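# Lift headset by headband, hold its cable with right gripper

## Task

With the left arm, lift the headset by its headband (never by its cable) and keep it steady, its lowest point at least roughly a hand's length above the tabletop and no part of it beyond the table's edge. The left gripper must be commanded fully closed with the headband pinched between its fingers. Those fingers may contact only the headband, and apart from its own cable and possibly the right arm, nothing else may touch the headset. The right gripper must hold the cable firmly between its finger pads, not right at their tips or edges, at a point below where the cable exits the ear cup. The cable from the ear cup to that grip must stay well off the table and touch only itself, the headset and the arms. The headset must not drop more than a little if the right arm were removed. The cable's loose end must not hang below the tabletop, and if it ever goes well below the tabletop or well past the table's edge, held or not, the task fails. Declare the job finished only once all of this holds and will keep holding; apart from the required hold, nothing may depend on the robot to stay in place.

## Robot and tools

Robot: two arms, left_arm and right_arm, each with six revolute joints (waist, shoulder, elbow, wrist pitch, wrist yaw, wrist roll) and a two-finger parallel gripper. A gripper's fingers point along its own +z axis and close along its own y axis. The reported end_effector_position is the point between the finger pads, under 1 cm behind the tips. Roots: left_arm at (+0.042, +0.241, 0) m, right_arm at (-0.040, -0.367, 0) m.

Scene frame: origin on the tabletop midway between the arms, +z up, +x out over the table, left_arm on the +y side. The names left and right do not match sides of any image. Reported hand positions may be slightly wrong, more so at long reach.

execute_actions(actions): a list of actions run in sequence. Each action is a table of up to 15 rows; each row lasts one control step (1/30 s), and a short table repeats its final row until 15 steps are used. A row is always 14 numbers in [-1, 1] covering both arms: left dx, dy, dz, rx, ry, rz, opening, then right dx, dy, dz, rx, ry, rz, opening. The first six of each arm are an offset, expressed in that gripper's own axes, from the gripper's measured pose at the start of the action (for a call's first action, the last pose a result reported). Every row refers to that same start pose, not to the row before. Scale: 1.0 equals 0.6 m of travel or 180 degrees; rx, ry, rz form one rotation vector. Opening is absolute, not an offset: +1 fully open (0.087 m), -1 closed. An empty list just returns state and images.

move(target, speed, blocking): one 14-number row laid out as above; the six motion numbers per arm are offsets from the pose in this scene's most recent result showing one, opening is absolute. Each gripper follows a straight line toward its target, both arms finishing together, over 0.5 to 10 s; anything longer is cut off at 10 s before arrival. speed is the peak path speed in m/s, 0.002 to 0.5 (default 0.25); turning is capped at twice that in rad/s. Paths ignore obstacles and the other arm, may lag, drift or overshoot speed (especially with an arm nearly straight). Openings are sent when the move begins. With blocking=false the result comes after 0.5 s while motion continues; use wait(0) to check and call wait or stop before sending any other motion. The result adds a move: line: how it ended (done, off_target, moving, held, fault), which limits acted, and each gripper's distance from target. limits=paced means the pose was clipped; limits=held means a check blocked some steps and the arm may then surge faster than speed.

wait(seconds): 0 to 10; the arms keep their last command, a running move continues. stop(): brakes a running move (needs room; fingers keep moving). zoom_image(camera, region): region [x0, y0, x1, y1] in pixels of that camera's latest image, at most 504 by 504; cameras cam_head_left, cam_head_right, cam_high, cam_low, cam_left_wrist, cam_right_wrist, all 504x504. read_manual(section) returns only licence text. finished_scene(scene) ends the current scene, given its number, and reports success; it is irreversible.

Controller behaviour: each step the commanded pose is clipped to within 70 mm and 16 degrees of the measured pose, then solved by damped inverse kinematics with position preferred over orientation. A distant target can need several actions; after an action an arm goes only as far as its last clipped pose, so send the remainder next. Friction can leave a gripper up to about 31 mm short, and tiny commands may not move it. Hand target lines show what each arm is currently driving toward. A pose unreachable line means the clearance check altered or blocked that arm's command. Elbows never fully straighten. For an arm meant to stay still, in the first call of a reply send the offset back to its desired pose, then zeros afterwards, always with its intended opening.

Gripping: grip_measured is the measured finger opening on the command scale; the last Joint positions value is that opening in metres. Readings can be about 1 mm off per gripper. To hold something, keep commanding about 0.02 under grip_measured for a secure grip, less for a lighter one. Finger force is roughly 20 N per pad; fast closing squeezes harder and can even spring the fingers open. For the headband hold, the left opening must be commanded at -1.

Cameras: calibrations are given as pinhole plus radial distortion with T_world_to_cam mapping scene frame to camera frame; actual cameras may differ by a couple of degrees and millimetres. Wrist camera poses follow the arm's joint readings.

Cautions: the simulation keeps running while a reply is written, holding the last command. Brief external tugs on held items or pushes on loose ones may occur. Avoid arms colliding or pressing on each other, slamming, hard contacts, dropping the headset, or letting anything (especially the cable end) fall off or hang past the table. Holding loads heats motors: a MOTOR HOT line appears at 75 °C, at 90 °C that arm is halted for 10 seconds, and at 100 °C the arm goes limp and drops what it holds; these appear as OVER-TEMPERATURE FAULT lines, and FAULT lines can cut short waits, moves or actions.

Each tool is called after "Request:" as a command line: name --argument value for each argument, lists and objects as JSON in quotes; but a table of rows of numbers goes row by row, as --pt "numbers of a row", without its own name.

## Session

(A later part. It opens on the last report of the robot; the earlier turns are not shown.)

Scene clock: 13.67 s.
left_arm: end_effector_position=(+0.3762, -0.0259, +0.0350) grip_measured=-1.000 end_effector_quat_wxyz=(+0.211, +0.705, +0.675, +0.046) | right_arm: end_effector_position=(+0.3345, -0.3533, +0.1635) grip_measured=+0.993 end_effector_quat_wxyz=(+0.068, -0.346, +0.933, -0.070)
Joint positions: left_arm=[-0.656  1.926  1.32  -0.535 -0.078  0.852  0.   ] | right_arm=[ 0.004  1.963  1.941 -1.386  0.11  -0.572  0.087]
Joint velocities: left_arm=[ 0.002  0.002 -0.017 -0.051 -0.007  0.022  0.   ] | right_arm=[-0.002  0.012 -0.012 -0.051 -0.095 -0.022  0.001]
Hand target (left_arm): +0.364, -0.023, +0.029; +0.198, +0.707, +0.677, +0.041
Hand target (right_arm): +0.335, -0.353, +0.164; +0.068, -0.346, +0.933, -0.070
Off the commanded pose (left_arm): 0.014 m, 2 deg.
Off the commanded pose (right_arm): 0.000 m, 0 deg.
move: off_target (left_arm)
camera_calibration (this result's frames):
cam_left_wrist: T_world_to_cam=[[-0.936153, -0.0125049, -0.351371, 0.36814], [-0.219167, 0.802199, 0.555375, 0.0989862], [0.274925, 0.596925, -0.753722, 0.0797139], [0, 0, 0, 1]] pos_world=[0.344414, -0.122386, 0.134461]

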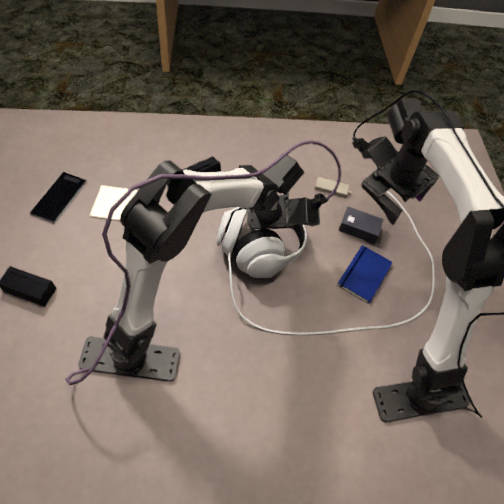

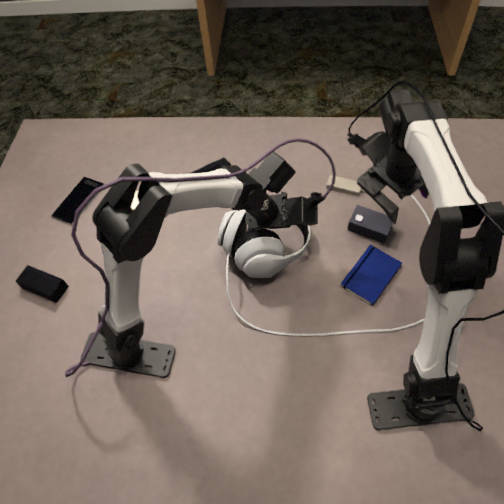

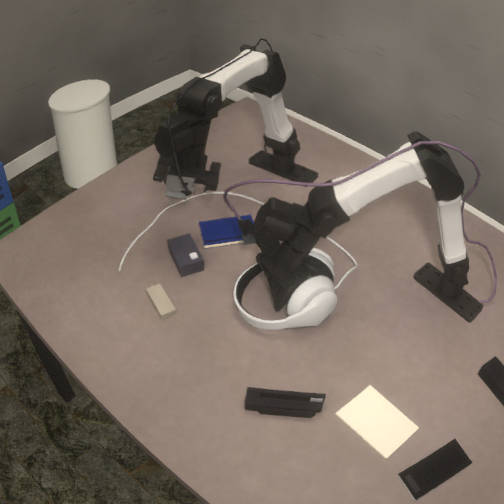

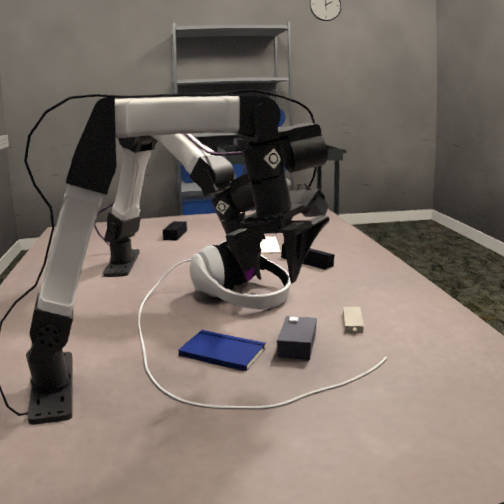

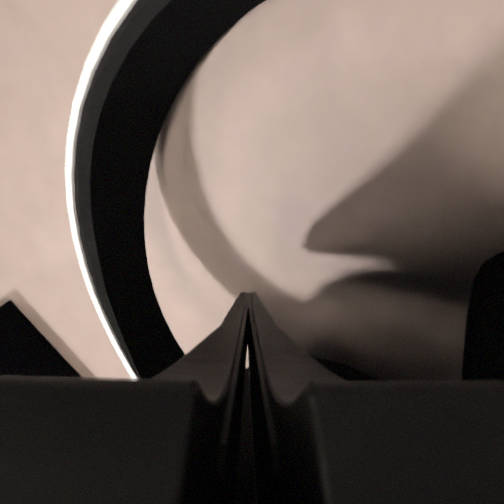

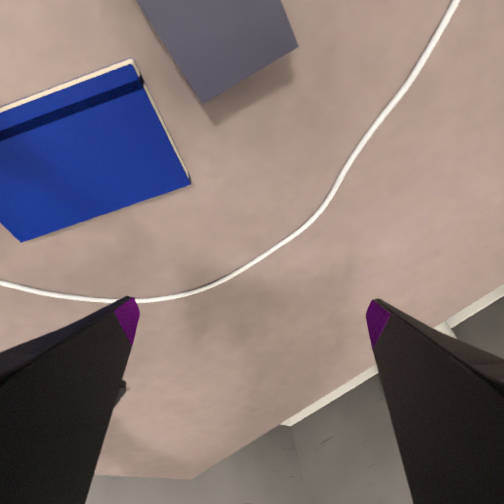

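Request:
move --target '[0.1,-0.1,-0.3,0,0,0,1,0,0,0,0,0,0,1]'

Scene clock: 15.20 s.
left_arm: end_effector_position=(+0.2683, +0.0759, +0.1611) grip_measured=+0.980 end_effector_quat_wxyz=(+0.217, +0.703, +0.676, +0.045) | right_arm: end_effector_position=(+0.3345, -0.3533, +0.1635) grip_measured=+0.993 end_effector_quat_wxyz=(+0.068, -0.346, +0.933, -0.070)
Joint positions: left_arm=[-0.67   1.286  1.161 -1.005 -0.083  0.835  0.087] | right_arm=[ 0.004  1.963  1.941 -1.386  0.11  -0.572  0.087]
Joint velocities: left_arm=[ 0.012  0.007  0.012 -0.022 -0.051 -0.051 -0.001] | right_arm=[ 0.007 -0.012 -0.007 -0.022 -0.037 -0.051 -0.001]
Hand target (left_arm): +0.263, +0.078, +0.159; +0.212, +0.705, +0.675, +0.046
Hand target (right_arm): +0.335, -0.353, +0.164; +0.068, -0.346, +0.933, -0.070
Off the commanded pose (left_arm): 0.006 m, 1 deg.
Off the commanded pose (right_arm): 0.000 m, 0 deg.
move: done
camera_calibration (this result's frames):
cam_left_wrist: T_world_to_cam=[[-0.933637, -0.0192012, -0.357707, 0.313557], [-0.22553, 0.807324, 0.545311, -0.0733708], [0.278315, 0.589796, -0.758078, 0.144068], [0, 0, 0, 1]] pos_world=[0.236105, -0.0197159, 0.261386]

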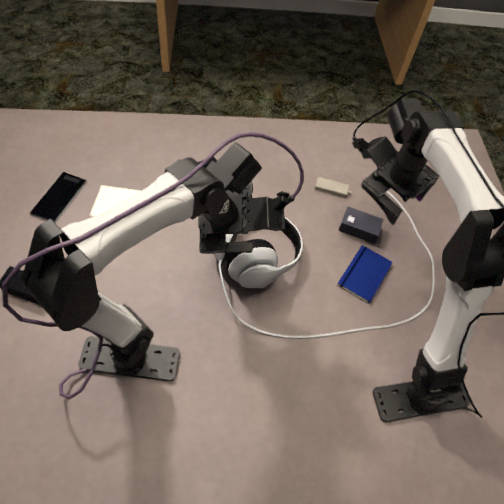

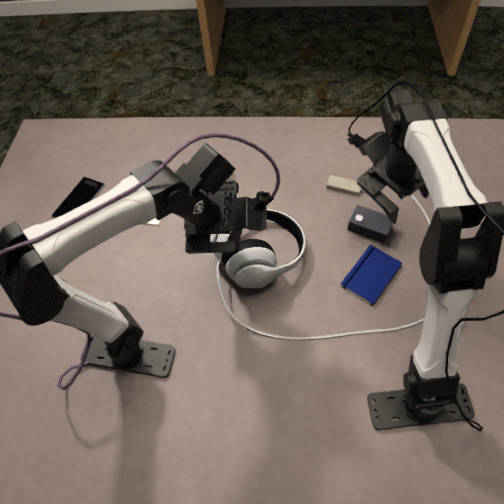

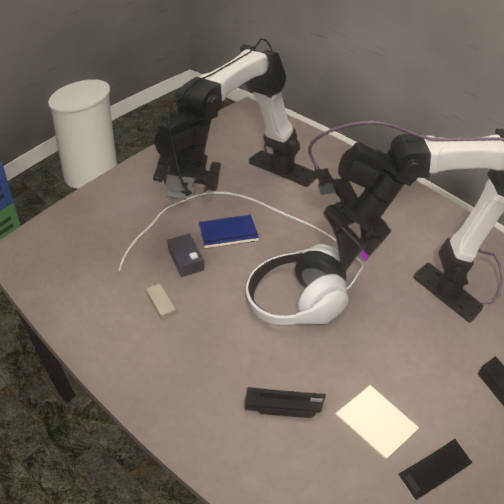

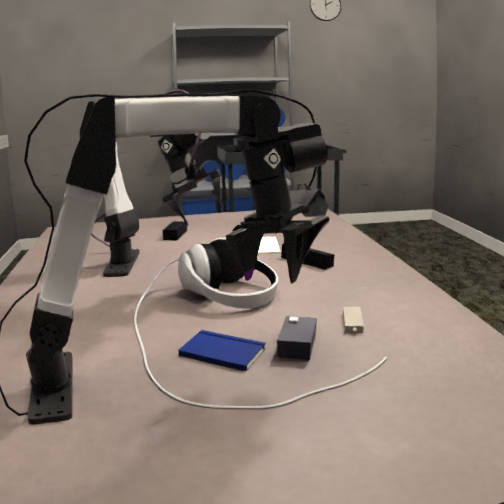

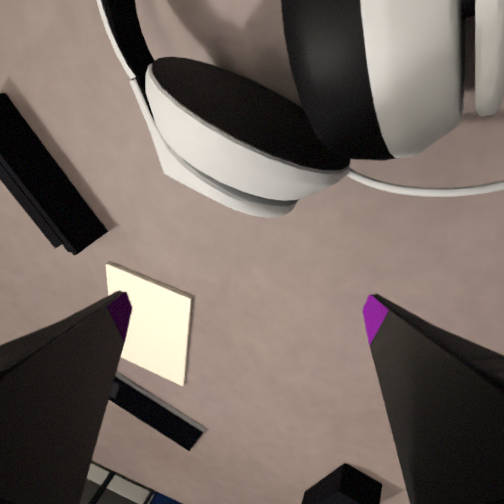

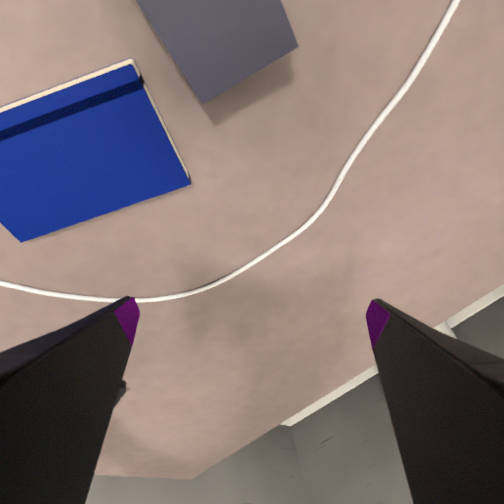

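Request:
move --target '[-0.286,0.134,0.24,0.143,0.025,0.244,1,0,0,0,0,0,0,1]'

Scene clock: 17.77 s.
left_arm: end_effector_position=(+0.3837, -0.1235, +0.1104) grip_measured=+0.980 end_effector_quat_wxyz=(+0.058, +0.929, +0.365, +0.023) | right_arm: end_effector_position=(+0.3345, -0.3533, +0.1635) grip_measured=+0.993 end_effector_quat_wxyz=(+0.068, -0.346, +0.933, -0.070)
Joint positions: left_arm=[-0.782  2.521  2.65  -1.576 -0.01   1.488  0.087] | right_arm=[ 0.004  1.963  1.941 -1.386  0.11  -0.572  0.087]
Joint velocities: left_arm=[-0.002  0.002  0.002 -0.037 -0.081 -0.037 -0.   ] | right_arm=[ 0.007  0.002 -0.002 -0.066 -0.007  0.037  0.   ]
Hand target (left_arm): +0.381, -0.127, +0.109; +0.055, +0.932, +0.357, +0.023
Hand target (right_arm): +0.335, -0.353, +0.164; +0.068, -0.346, +0.933, -0.070
Off the commanded pose (left_arm): 0.011 m, 7 deg.
Off the commanded pose (right_arm): 0.000 m, 0 deg.
joint sent to its limit (left arm) — the command would take joint 4 (wrist pitch) past its lower limit, so that joint was sent only as far as its limit.
move: off_target (left_arm)
camera_calibration (this result's frames):
cam_left_wrist: T_world_to_cam=[[-0.685821, 0.71808, -0.11837, 0.368831], [0.399728, 0.507589, 0.763263, -0.159774], [0.608167, 0.476146, -0.635152, 0.0369552], [0, 0, 0, 1]] pos_world=[0.294343, -0.201346, 0.18908]

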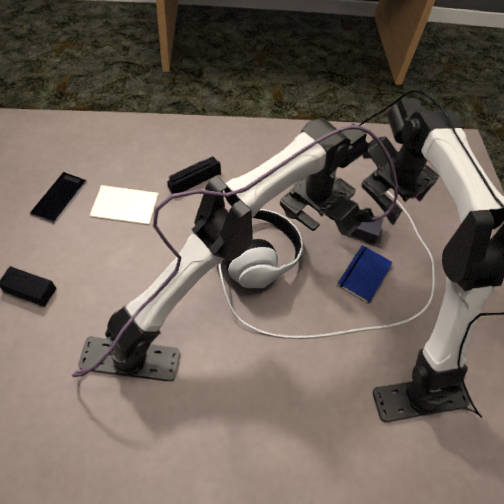

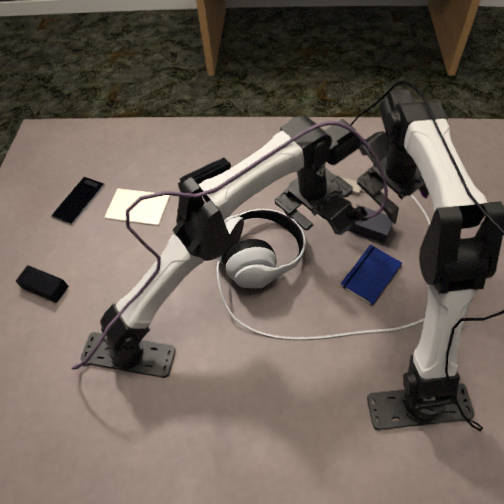

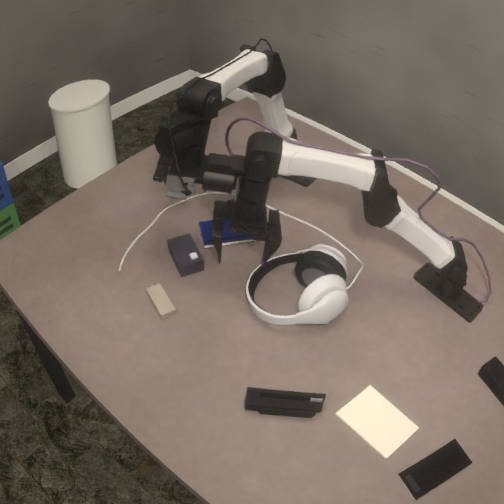

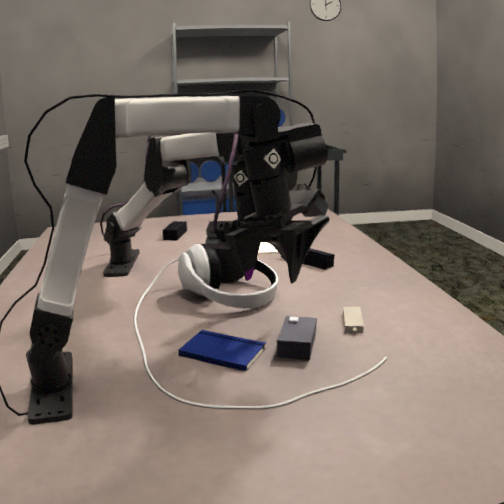

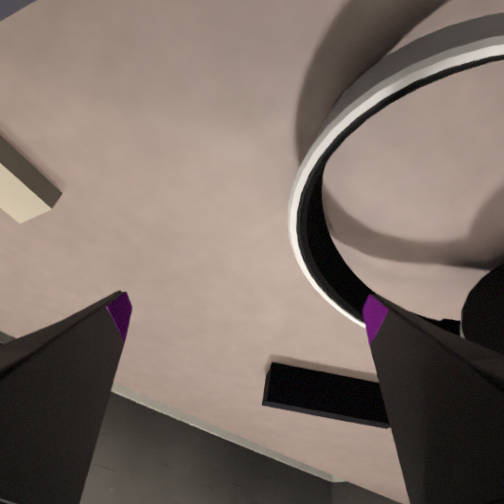

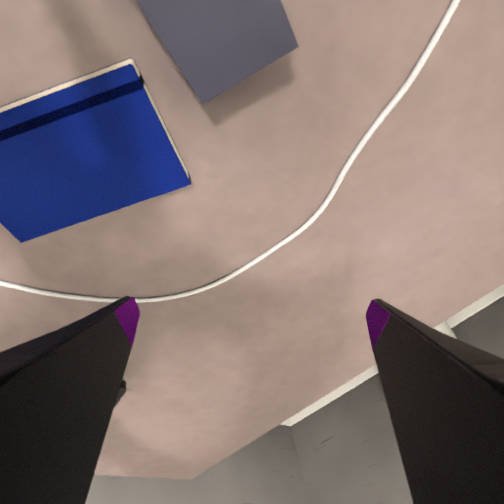

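Request:
move --target '[0,-0.06,0.165,0.039,0,0,1,0,0,0,0,0,0,1]' --speed 0.12

Scene clock: 19.30 s.
left_arm: end_effector_position=(+0.3717, -0.1090, +0.0115) grip_measured=+0.980 end_effector_quat_wxyz=(+0.003, +0.931, +0.365, +0.005) | right_arm: end_effector_position=(+0.3345, -0.3533, +0.1635) grip_measured=+0.993 end_effector_quat_wxyz=(+0.068, -0.346, +0.933, -0.070)
Joint positions: left_arm=[-0.782  2.48   2.179 -1.262 -0.007  1.489  0.087] | right_arm=[ 0.004  1.963  1.941 -1.386  0.11  -0.572  0.087]
Joint velocities: left_arm=[ 0.027 -0.007 -0.017  0.051 -0.007 -0.051  0.   ] | right_arm=[-0.012 -0.007  0.002 -0.037 -0.066 -0.051 -0.   ]
Hand target (left_arm): +0.368, -0.109, +0.008; +0.001, +0.931, +0.365, +0.000
Hand target (right_arm): +0.335, -0.353, +0.164; +0.068, -0.346, +0.933, -0.070
Off the commanded pose (left_arm): 0.006 m, 1 deg.
Off the commanded pose (right_arm): 0.000 m, 0 deg.
move: done
camera_calibration (this result's frames):
cam_left_wrist: T_world_to_cam=[[-0.689342, 0.724428, -0.00333148, 0.339259], [0.456866, 0.438298, 0.774059, -0.11571], [0.562211, 0.532069, -0.633104, -0.00236829], [0, 0, 0, 1]] pos_world=[0.288061, -0.193793, 0.0891974]

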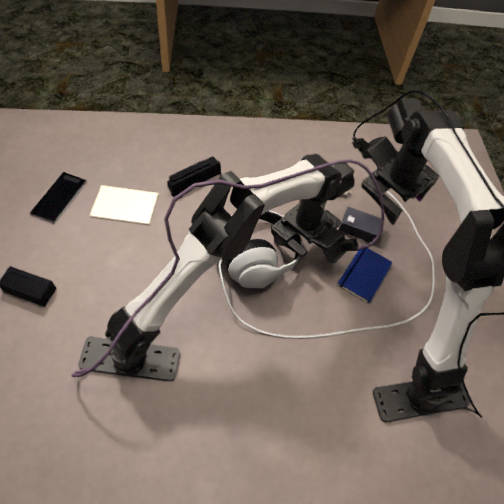

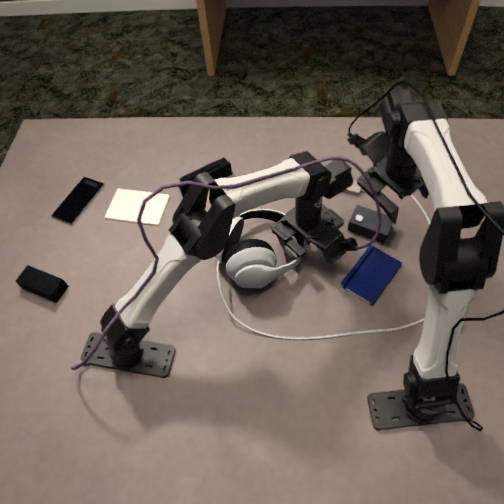

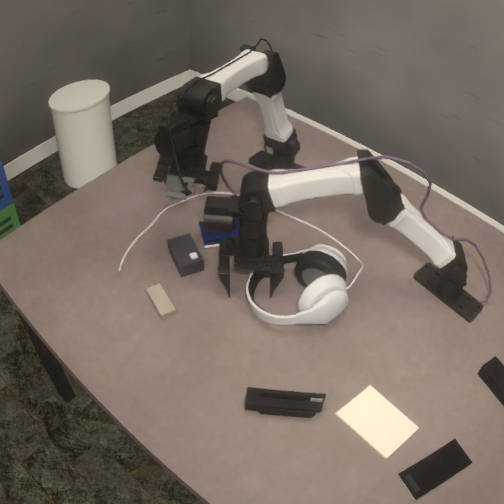

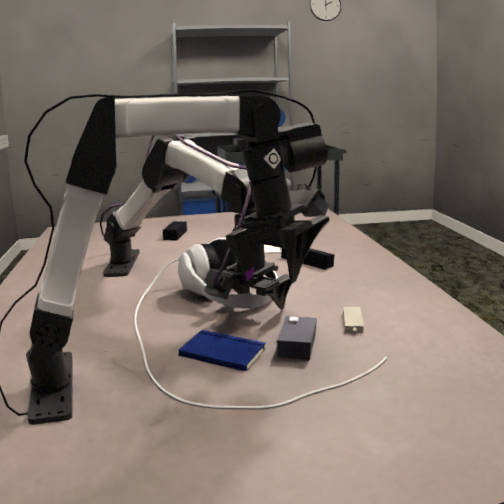

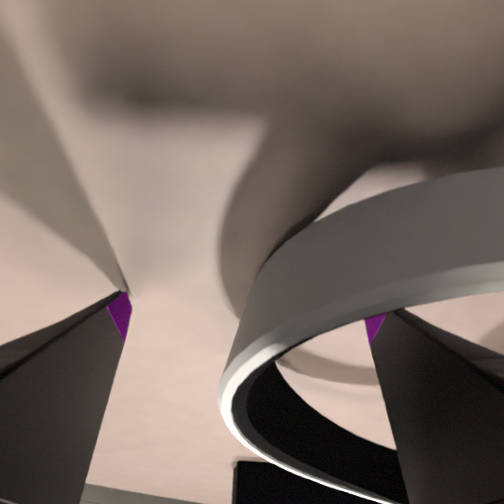

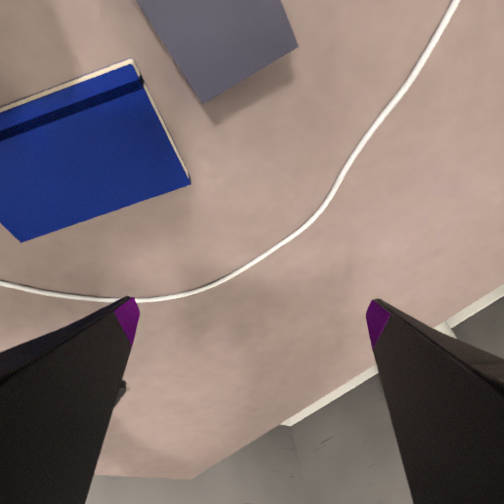

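Request:
move --target '[0,0,0,0,0,0,-1,0,0,0,0,0,0,1]'

Request:
move --target '[0,-0.07,-0.25,-0.25,0,0,-1,0,0,0,0,0,0,1]' --speed 0.15

Request:
move --target '[0,0.26,-0.377,-0.25,0,0,-1,0,0,0,0,0,0,1]' --speed 0.15

Scene clock: 20.17 s.
left_arm: end_effector_position=(+0.3689, -0.1061, +0.0113) grip_measured=-0.676 end_effector_quat_wxyz=(-0.005, +0.932, +0.363, +0.000) | right_arm: end_effector_position=(+0.3345, -0.3533, +0.1635) grip_measured=+0.993 end_effector_quat_wxyz=(+0.068, -0.346, +0.933, -0.070)
Joint positions: left_arm=[-0.781  2.48   2.179 -1.279 -0.003  1.495  0.014] | right_arm=[ 0.004  1.963  1.941 -1.386  0.11  -0.572  0.087]
Joint velocities: left_arm=[-0.007 -0.012 -0.012 -0.051 -0.051 -0.037 -0.001] | right_arm=[-0.002  0.002 -0.007  0.022 -0.007  0.007  0.   ]
Hand target (left_arm): +0.372, -0.109, +0.012; +0.003, +0.931, +0.365, +0.005
Hand target (right_arm): +0.335, -0.353, +0.164; +0.068, -0.346, +0.933, -0.070
Off the commanded pose (left_arm): 0.004 m, 1 deg.
Off the commanded pose (right_arm): 0.000 m, 0 deg.
move: done
camera_calibration (this result's frames):
cam_left_wrist: T_world_to_cam=[[-0.685386, 0.728041, 0.0142128, 0.333904], [0.470177, 0.427557, 0.772093, -0.12162], [0.556039, 0.535864, -0.63535, 0.000284356], [0, 0, 0, 1]] pos_world=[0.285878, -0.191249, 0.0893369]

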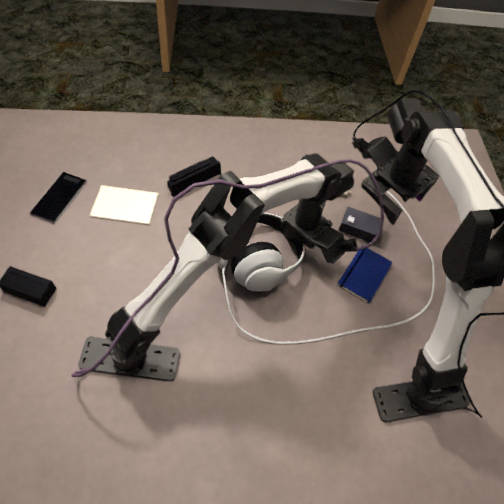

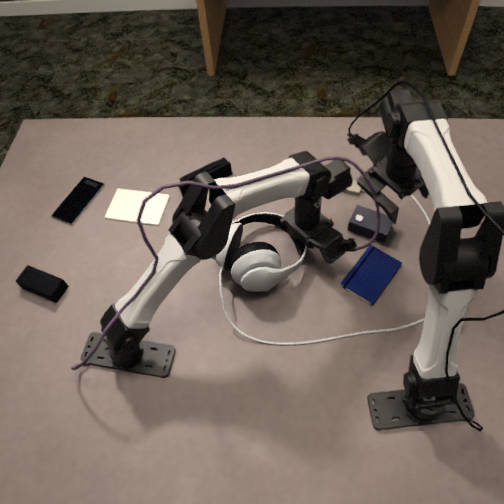

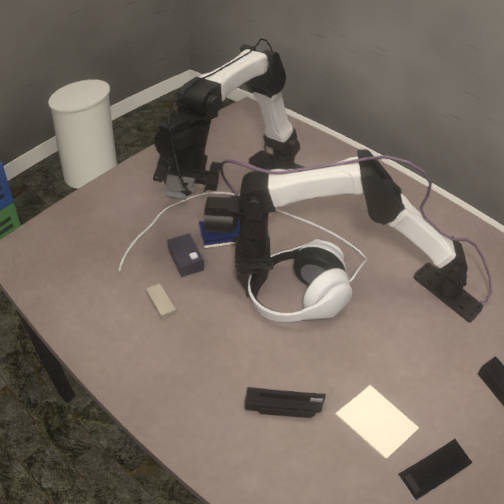

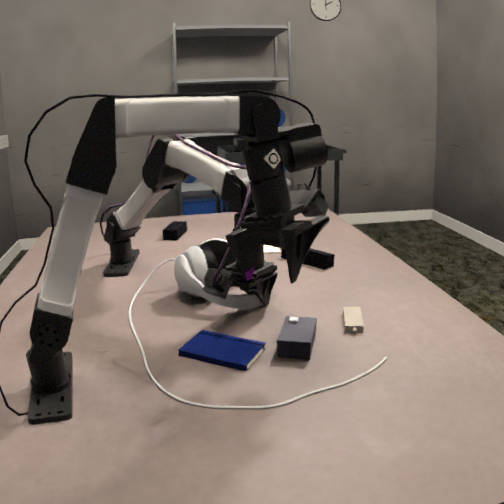

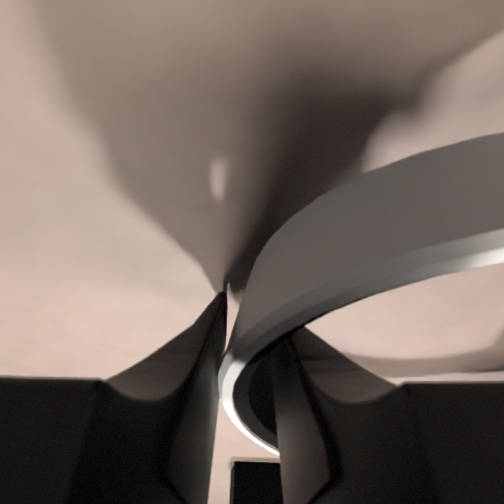

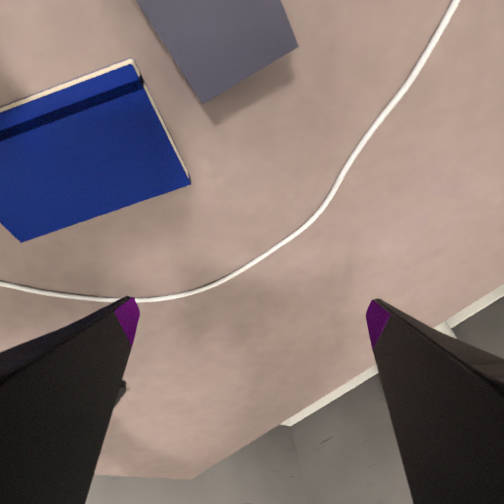

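Scene clock: 23.33 s.
left_arm: end_effector_position=(+0.3400, -0.0628, +0.1433) grip_measured=-0.790 end_effector_quat_wxyz=(+0.318, +0.872, +0.346, +0.134) | right_arm: end_effector_position=(+0.3345, -0.3533, +0.1635) grip_measured=+0.993 end_effector_quat_wxyz=(+0.068, -0.346, +0.933, -0.070)
Joint positions: left_arm=[-0.806  1.562  1.145 -0.453 -0.088  1.489  0.009] | right_arm=[ 0.004  1.963  1.941 -1.386  0.11  -0.572  0.087]
Joint velocities: left_arm=[-0.002 -0.002 -0.007  0.022  0.007  0.007 -0.001] | right_arm=[ 0.002 -0.002 -0.012  0.037  0.007  0.007 -0.   ]
Hand target (left_arm): +0.341, -0.072, +0.156; +0.351, +0.861, +0.341, +0.140
Hand target (right_arm): +0.335, -0.353, +0.164; +0.068, -0.346, +0.933, -0.070
Off the commanded pose (left_arm): 0.023 m, 4 deg.
Off the commanded pose (right_arm): 0.000 m, 0 deg.
move: off_target (left_arm)
camera_calibration (this result's frames):
cam_left_wrist: T_world_to_cam=[[-0.530061, 0.552131, -0.643574, 0.311144], [0.110877, 0.797581, 0.592935, -0.0573591], [0.84068, 0.242934, -0.483985, -0.0598381], [0, 0, 0, 1]] pos_world=[0.22159, -0.111507, 0.205294]

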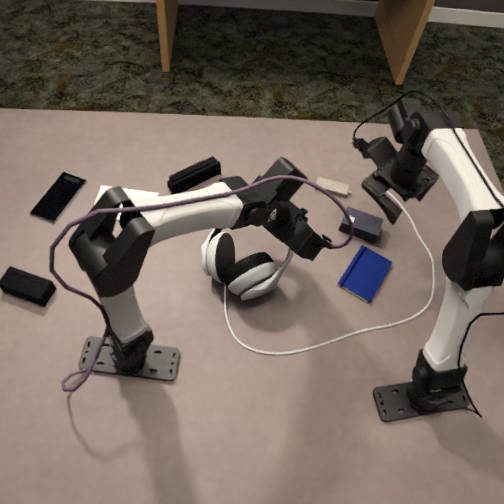

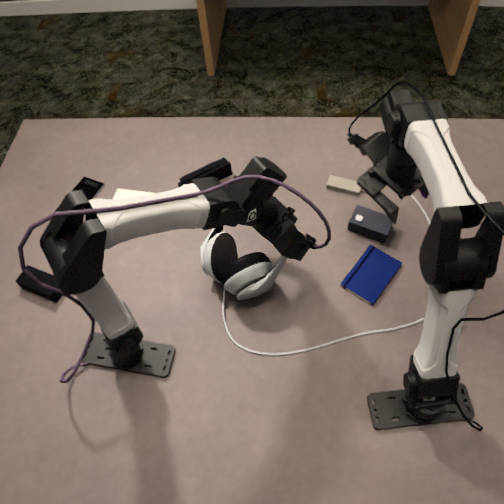

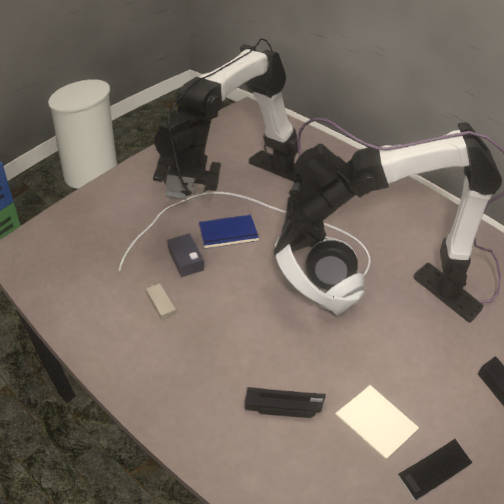

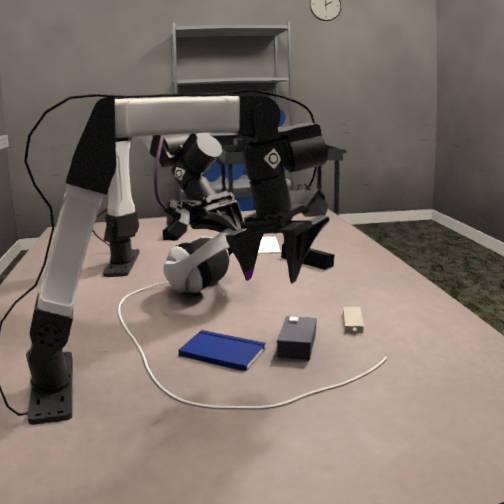

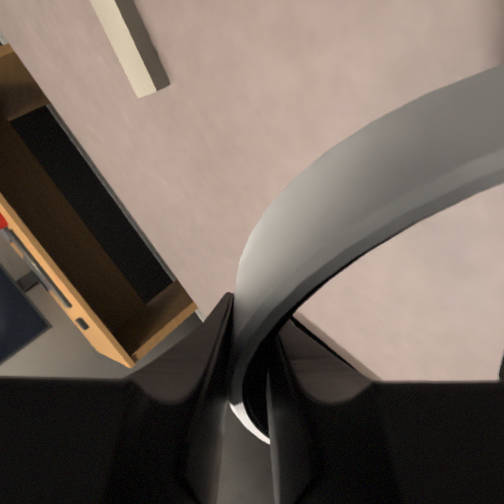

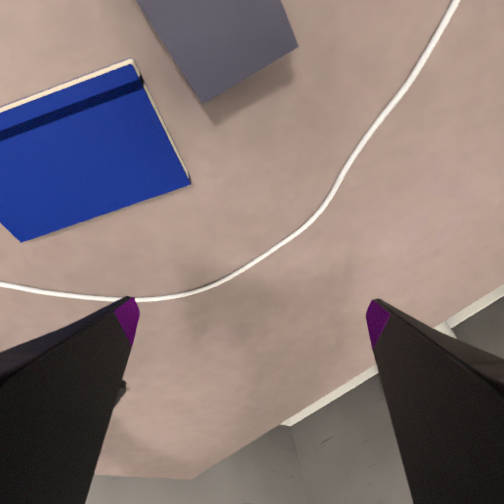

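Scene clock: 26.40 s.
left_arm: end_effector_position=(+0.3196, -0.0380, +0.3567) grip_measured=-0.791 end_effector_quat_wxyz=(+0.567, +0.734, +0.293, +0.235) | right_arm: end_effector_position=(+0.3345, -0.3533, +0.1635) grip_measured=+0.993 end_effector_quat_wxyz=(+0.068, -0.346, +0.933, -0.070)
Joint positions: left_arm=[-0.843  1.144  1.162 -0.271 -0.162  1.542  0.009] | right_arm=[ 0.004  1.963  1.941 -1.386  0.11  -0.572  0.087]
Joint velocities: left_arm=[ 0.002 -0.007  0.002 -0.007 -0.022  0.066 -0.   ] | right_arm=[ 0.017 -0.012  0.002  0.007  0.007  0.007  0.   ]
Hand target (left_arm): +0.316, -0.036, +0.412; +0.627, +0.683, +0.275, +0.255
Hand target (right_arm): +0.335, -0.353, +0.164; +0.068, -0.346, +0.933, -0.070
Off the commanded pose (left_arm): 0.060 m, 10 deg.
Off the commanded pose (right_arm): 0.000 m, 0 deg.
move: off_target (left_arm)
camera_calibration (this result's frames):
cam_left_wrist: T_world_to_cam=[[-0.17627, 0.181631, -0.967439, 0.412363], [-0.0625486, 0.978776, 0.195156, 0.00278764], [0.982353, 0.0949121, -0.161168, -0.111524], [0, 0, 0, 1]] pos_world=[0.182417, -0.0670415, 0.380418]

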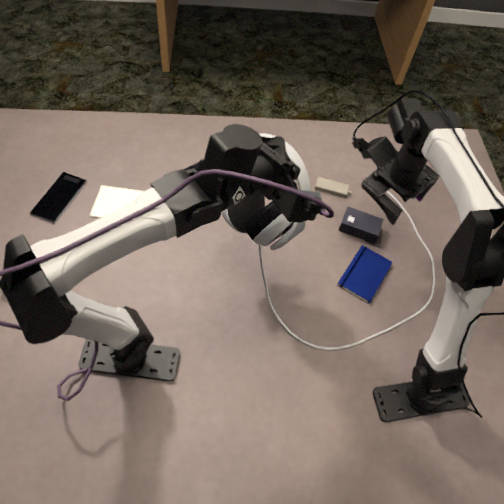

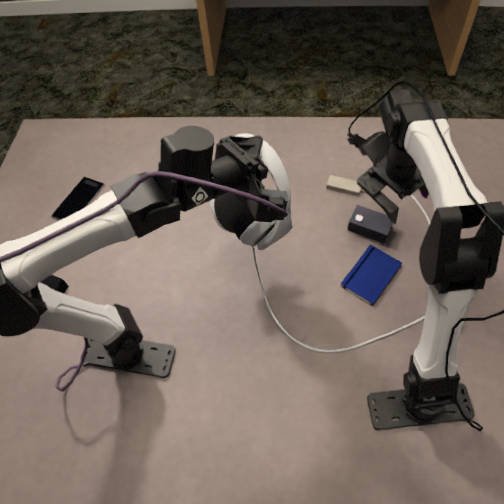

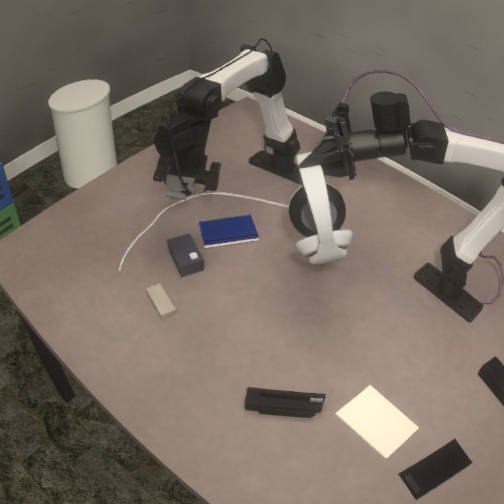

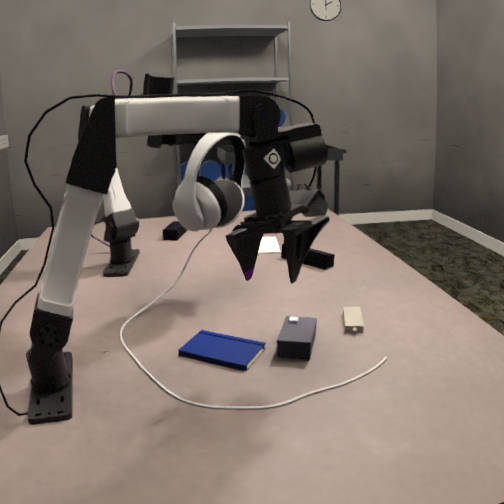

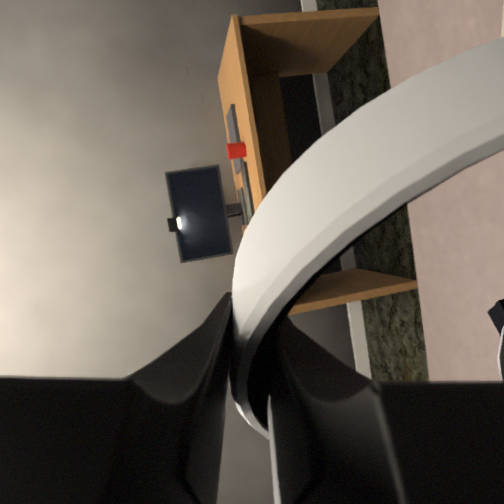

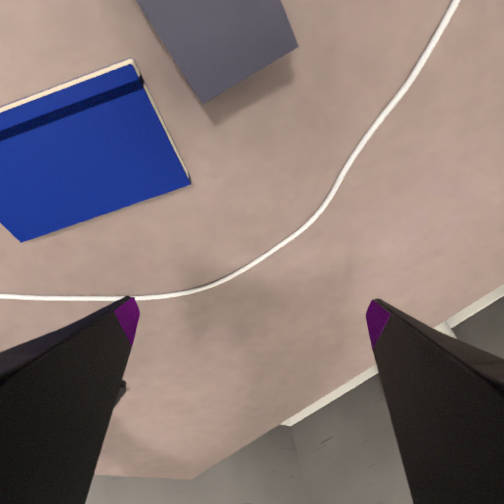

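Request:
move --target '[0,0.27,-0.06,-0.1,0,0,-1,-0.074,0.443,-0.087,-0.073,-0.476,0.018,1]' --speed 0.2

Scene clock: 31.23 s.
left_arm: end_effector_position=(+0.3224, -0.0416, +0.4746) grip_measured=-0.793 end_effector_quat_wxyz=(+0.627, +0.683, +0.271, +0.259) | right_arm: end_effector_position=(+0.1974, -0.1177, +0.1847) grip_measured=+0.993 end_effector_quat_wxyz=(+0.665, -0.284, +0.634, +0.272)
Joint positions: left_arm=[-0.843  1.248  1.551 -0.385 -0.164  1.571  0.009] | right_arm=[ 0.674  0.952  0.258  0.727  0.008 -0.033  0.087]
Joint velocities: left_arm=[-0.002 -0.002  0.002 -0.037  0.007 -0.007 -0.001] | right_arm=[ 0.002  0.017  0.007 -0.022  0.007  0.022  0.001]
Hand target (left_arm): +0.318, -0.037, +0.520; +0.674, +0.636, +0.255, +0.276
Hand target (right_arm): +0.195, -0.118, +0.168; +0.652, -0.288, +0.647, +0.269
Off the commanded pose (left_arm): 0.048 m, 8 deg.
Off the commanded pose (right_arm): 0.016 m, 3 deg.
move: off_target (left_arm, right_arm)
camera_calibration (this result's frames):
cam_left_wrist: T_world_to_cam=[[-0.0596537, 0.0625313, -0.996259, 0.498644], [-0.0748875, 0.994943, 0.0669328, 0.048928], [0.995406, 0.0786001, -0.0546692, -0.150349], [0, 0, 0, 1]] pos_world=[0.183068, -0.068044, 0.485284]
cam_right_wrist: T_world_to_cam=[[0.738009, -0.674181, 0.0286888, -0.233392], [-0.479739, -0.554107, -0.680305, 0.178799], [0.474546, 0.488308, -0.732367, 0.240363], [0, 0, 0, 1]] pos_world=[0.143959, -0.175645, 0.304368]

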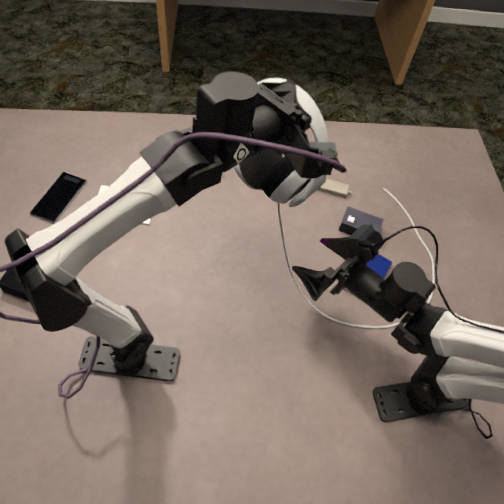

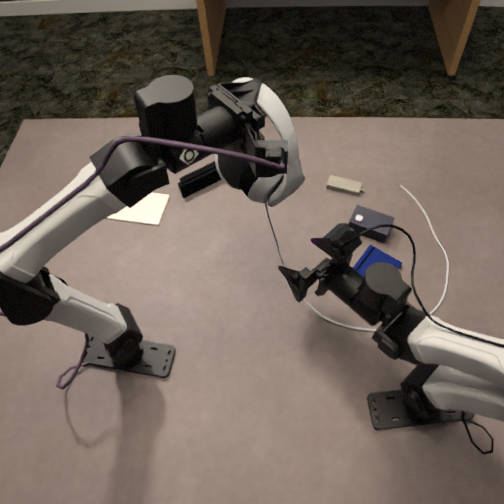

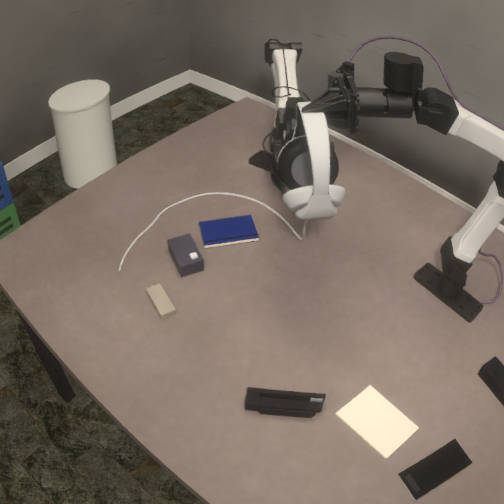

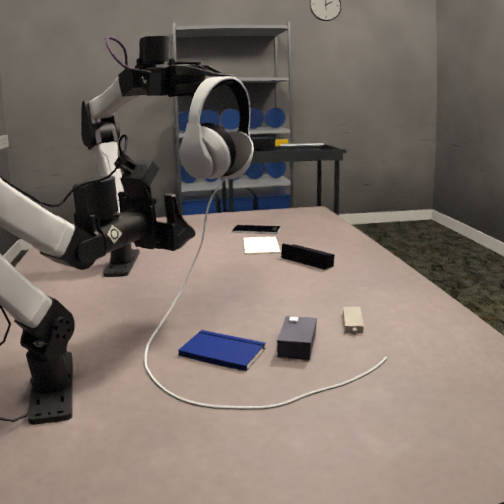

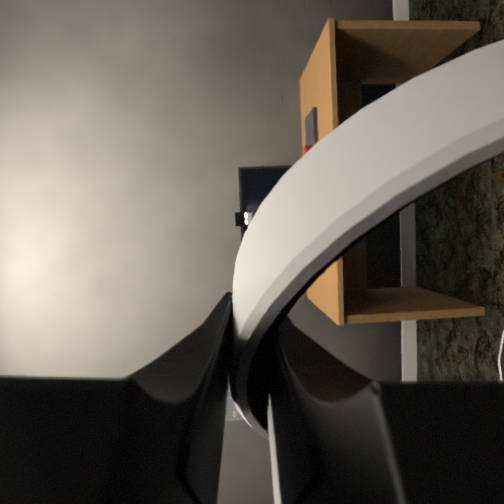

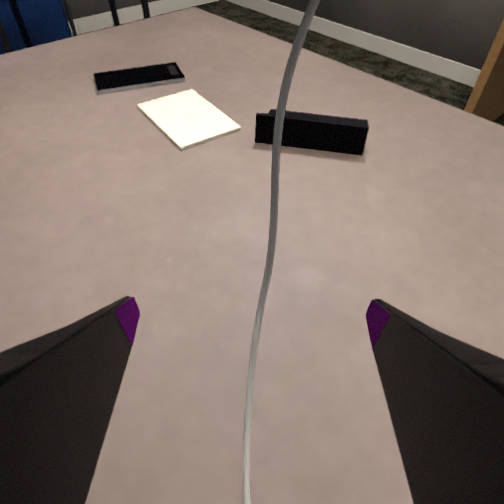

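Request:
move --target '[0,0.078,0,-0.045,0,0,-1,0,0,0.18,0,0,0,1]' --speed 0.12

Scene clock: 33.17 s.
left_arm: end_effector_position=(+0.3224, -0.0411, +0.4710) grip_measured=-0.795 end_effector_quat_wxyz=(+0.620, +0.689, +0.271, +0.260) | right_arm: end_effector_position=(+0.2668, -0.0437, +0.1869) grip_measured=+0.993 end_effector_quat_wxyz=(+0.663, -0.285, +0.637, +0.271)
Joint positions: left_arm=[-0.843  1.248  1.551 -0.401 -0.165  1.577  0.009] | right_arm=[ 0.674  1.479  0.58   0.924  0.009 -0.033  0.087]
Joint velocities: left_arm=[-0.012  0.007 -0.007 -0.022 -0.007 -0.037 -0.   ] | right_arm=[-0.007 -0.002 -0.002  0.007 -0.051  0.022 -0.001]
Hand target (left_arm): +0.320, -0.039, +0.518; +0.673, +0.638, +0.254, +0.276
Hand target (right_arm): +0.272, -0.040, +0.189; +0.665, -0.284, +0.634, +0.272
Off the commanded pose (left_arm): 0.050 m, 9 deg.
Off the commanded pose (right_arm): 0.007 m, 0 deg.
move: off_target (left_arm)
camera_calibration (this result's frames):
cam_left_wrist: T_world_to_cam=[[-0.0643351, 0.0798826, -0.994726, 0.496552], [-0.0755108, 0.993544, 0.0846714, 0.0404609], [0.995067, 0.0805599, -0.0578877, -0.148843], [0, 0, 0, 1]] pos_world=[0.18311, -0.0678747, 0.481891]
cam_right_wrist: T_world_to_cam=[[0.737644, -0.674585, 0.0285738, -0.234743], [-0.483707, -0.557503, -0.674698, 0.25446], [0.471071, 0.483866, -0.73754, 0.174627], [0, 0, 0, 1]] pos_world=[0.21398, -0.100988, 0.307186]

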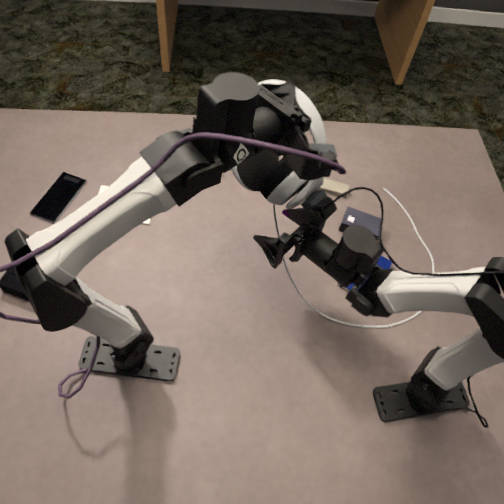

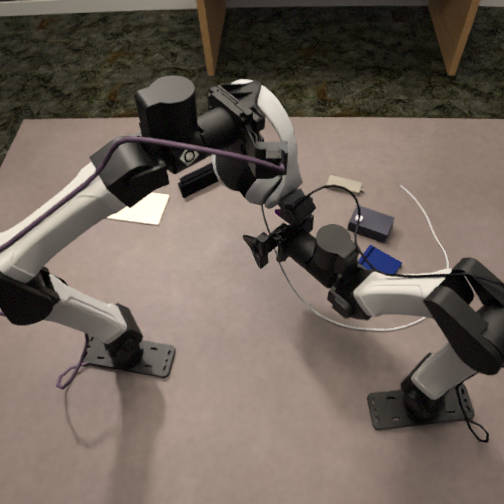

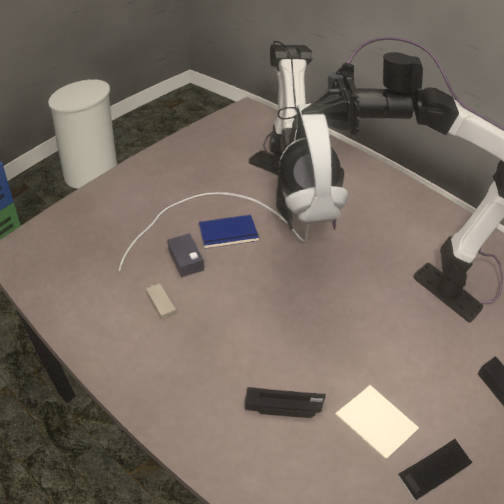

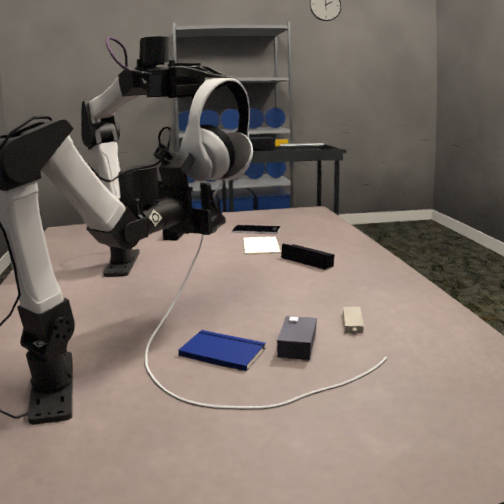

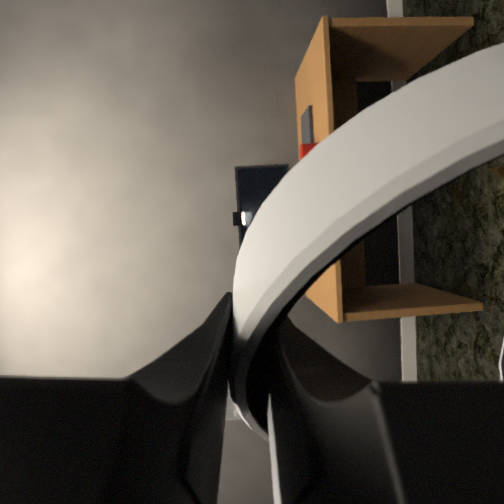

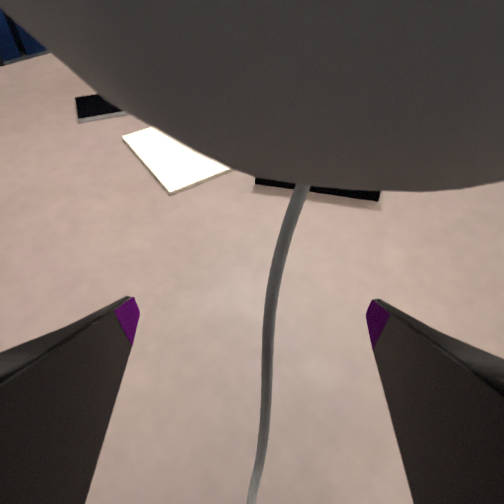

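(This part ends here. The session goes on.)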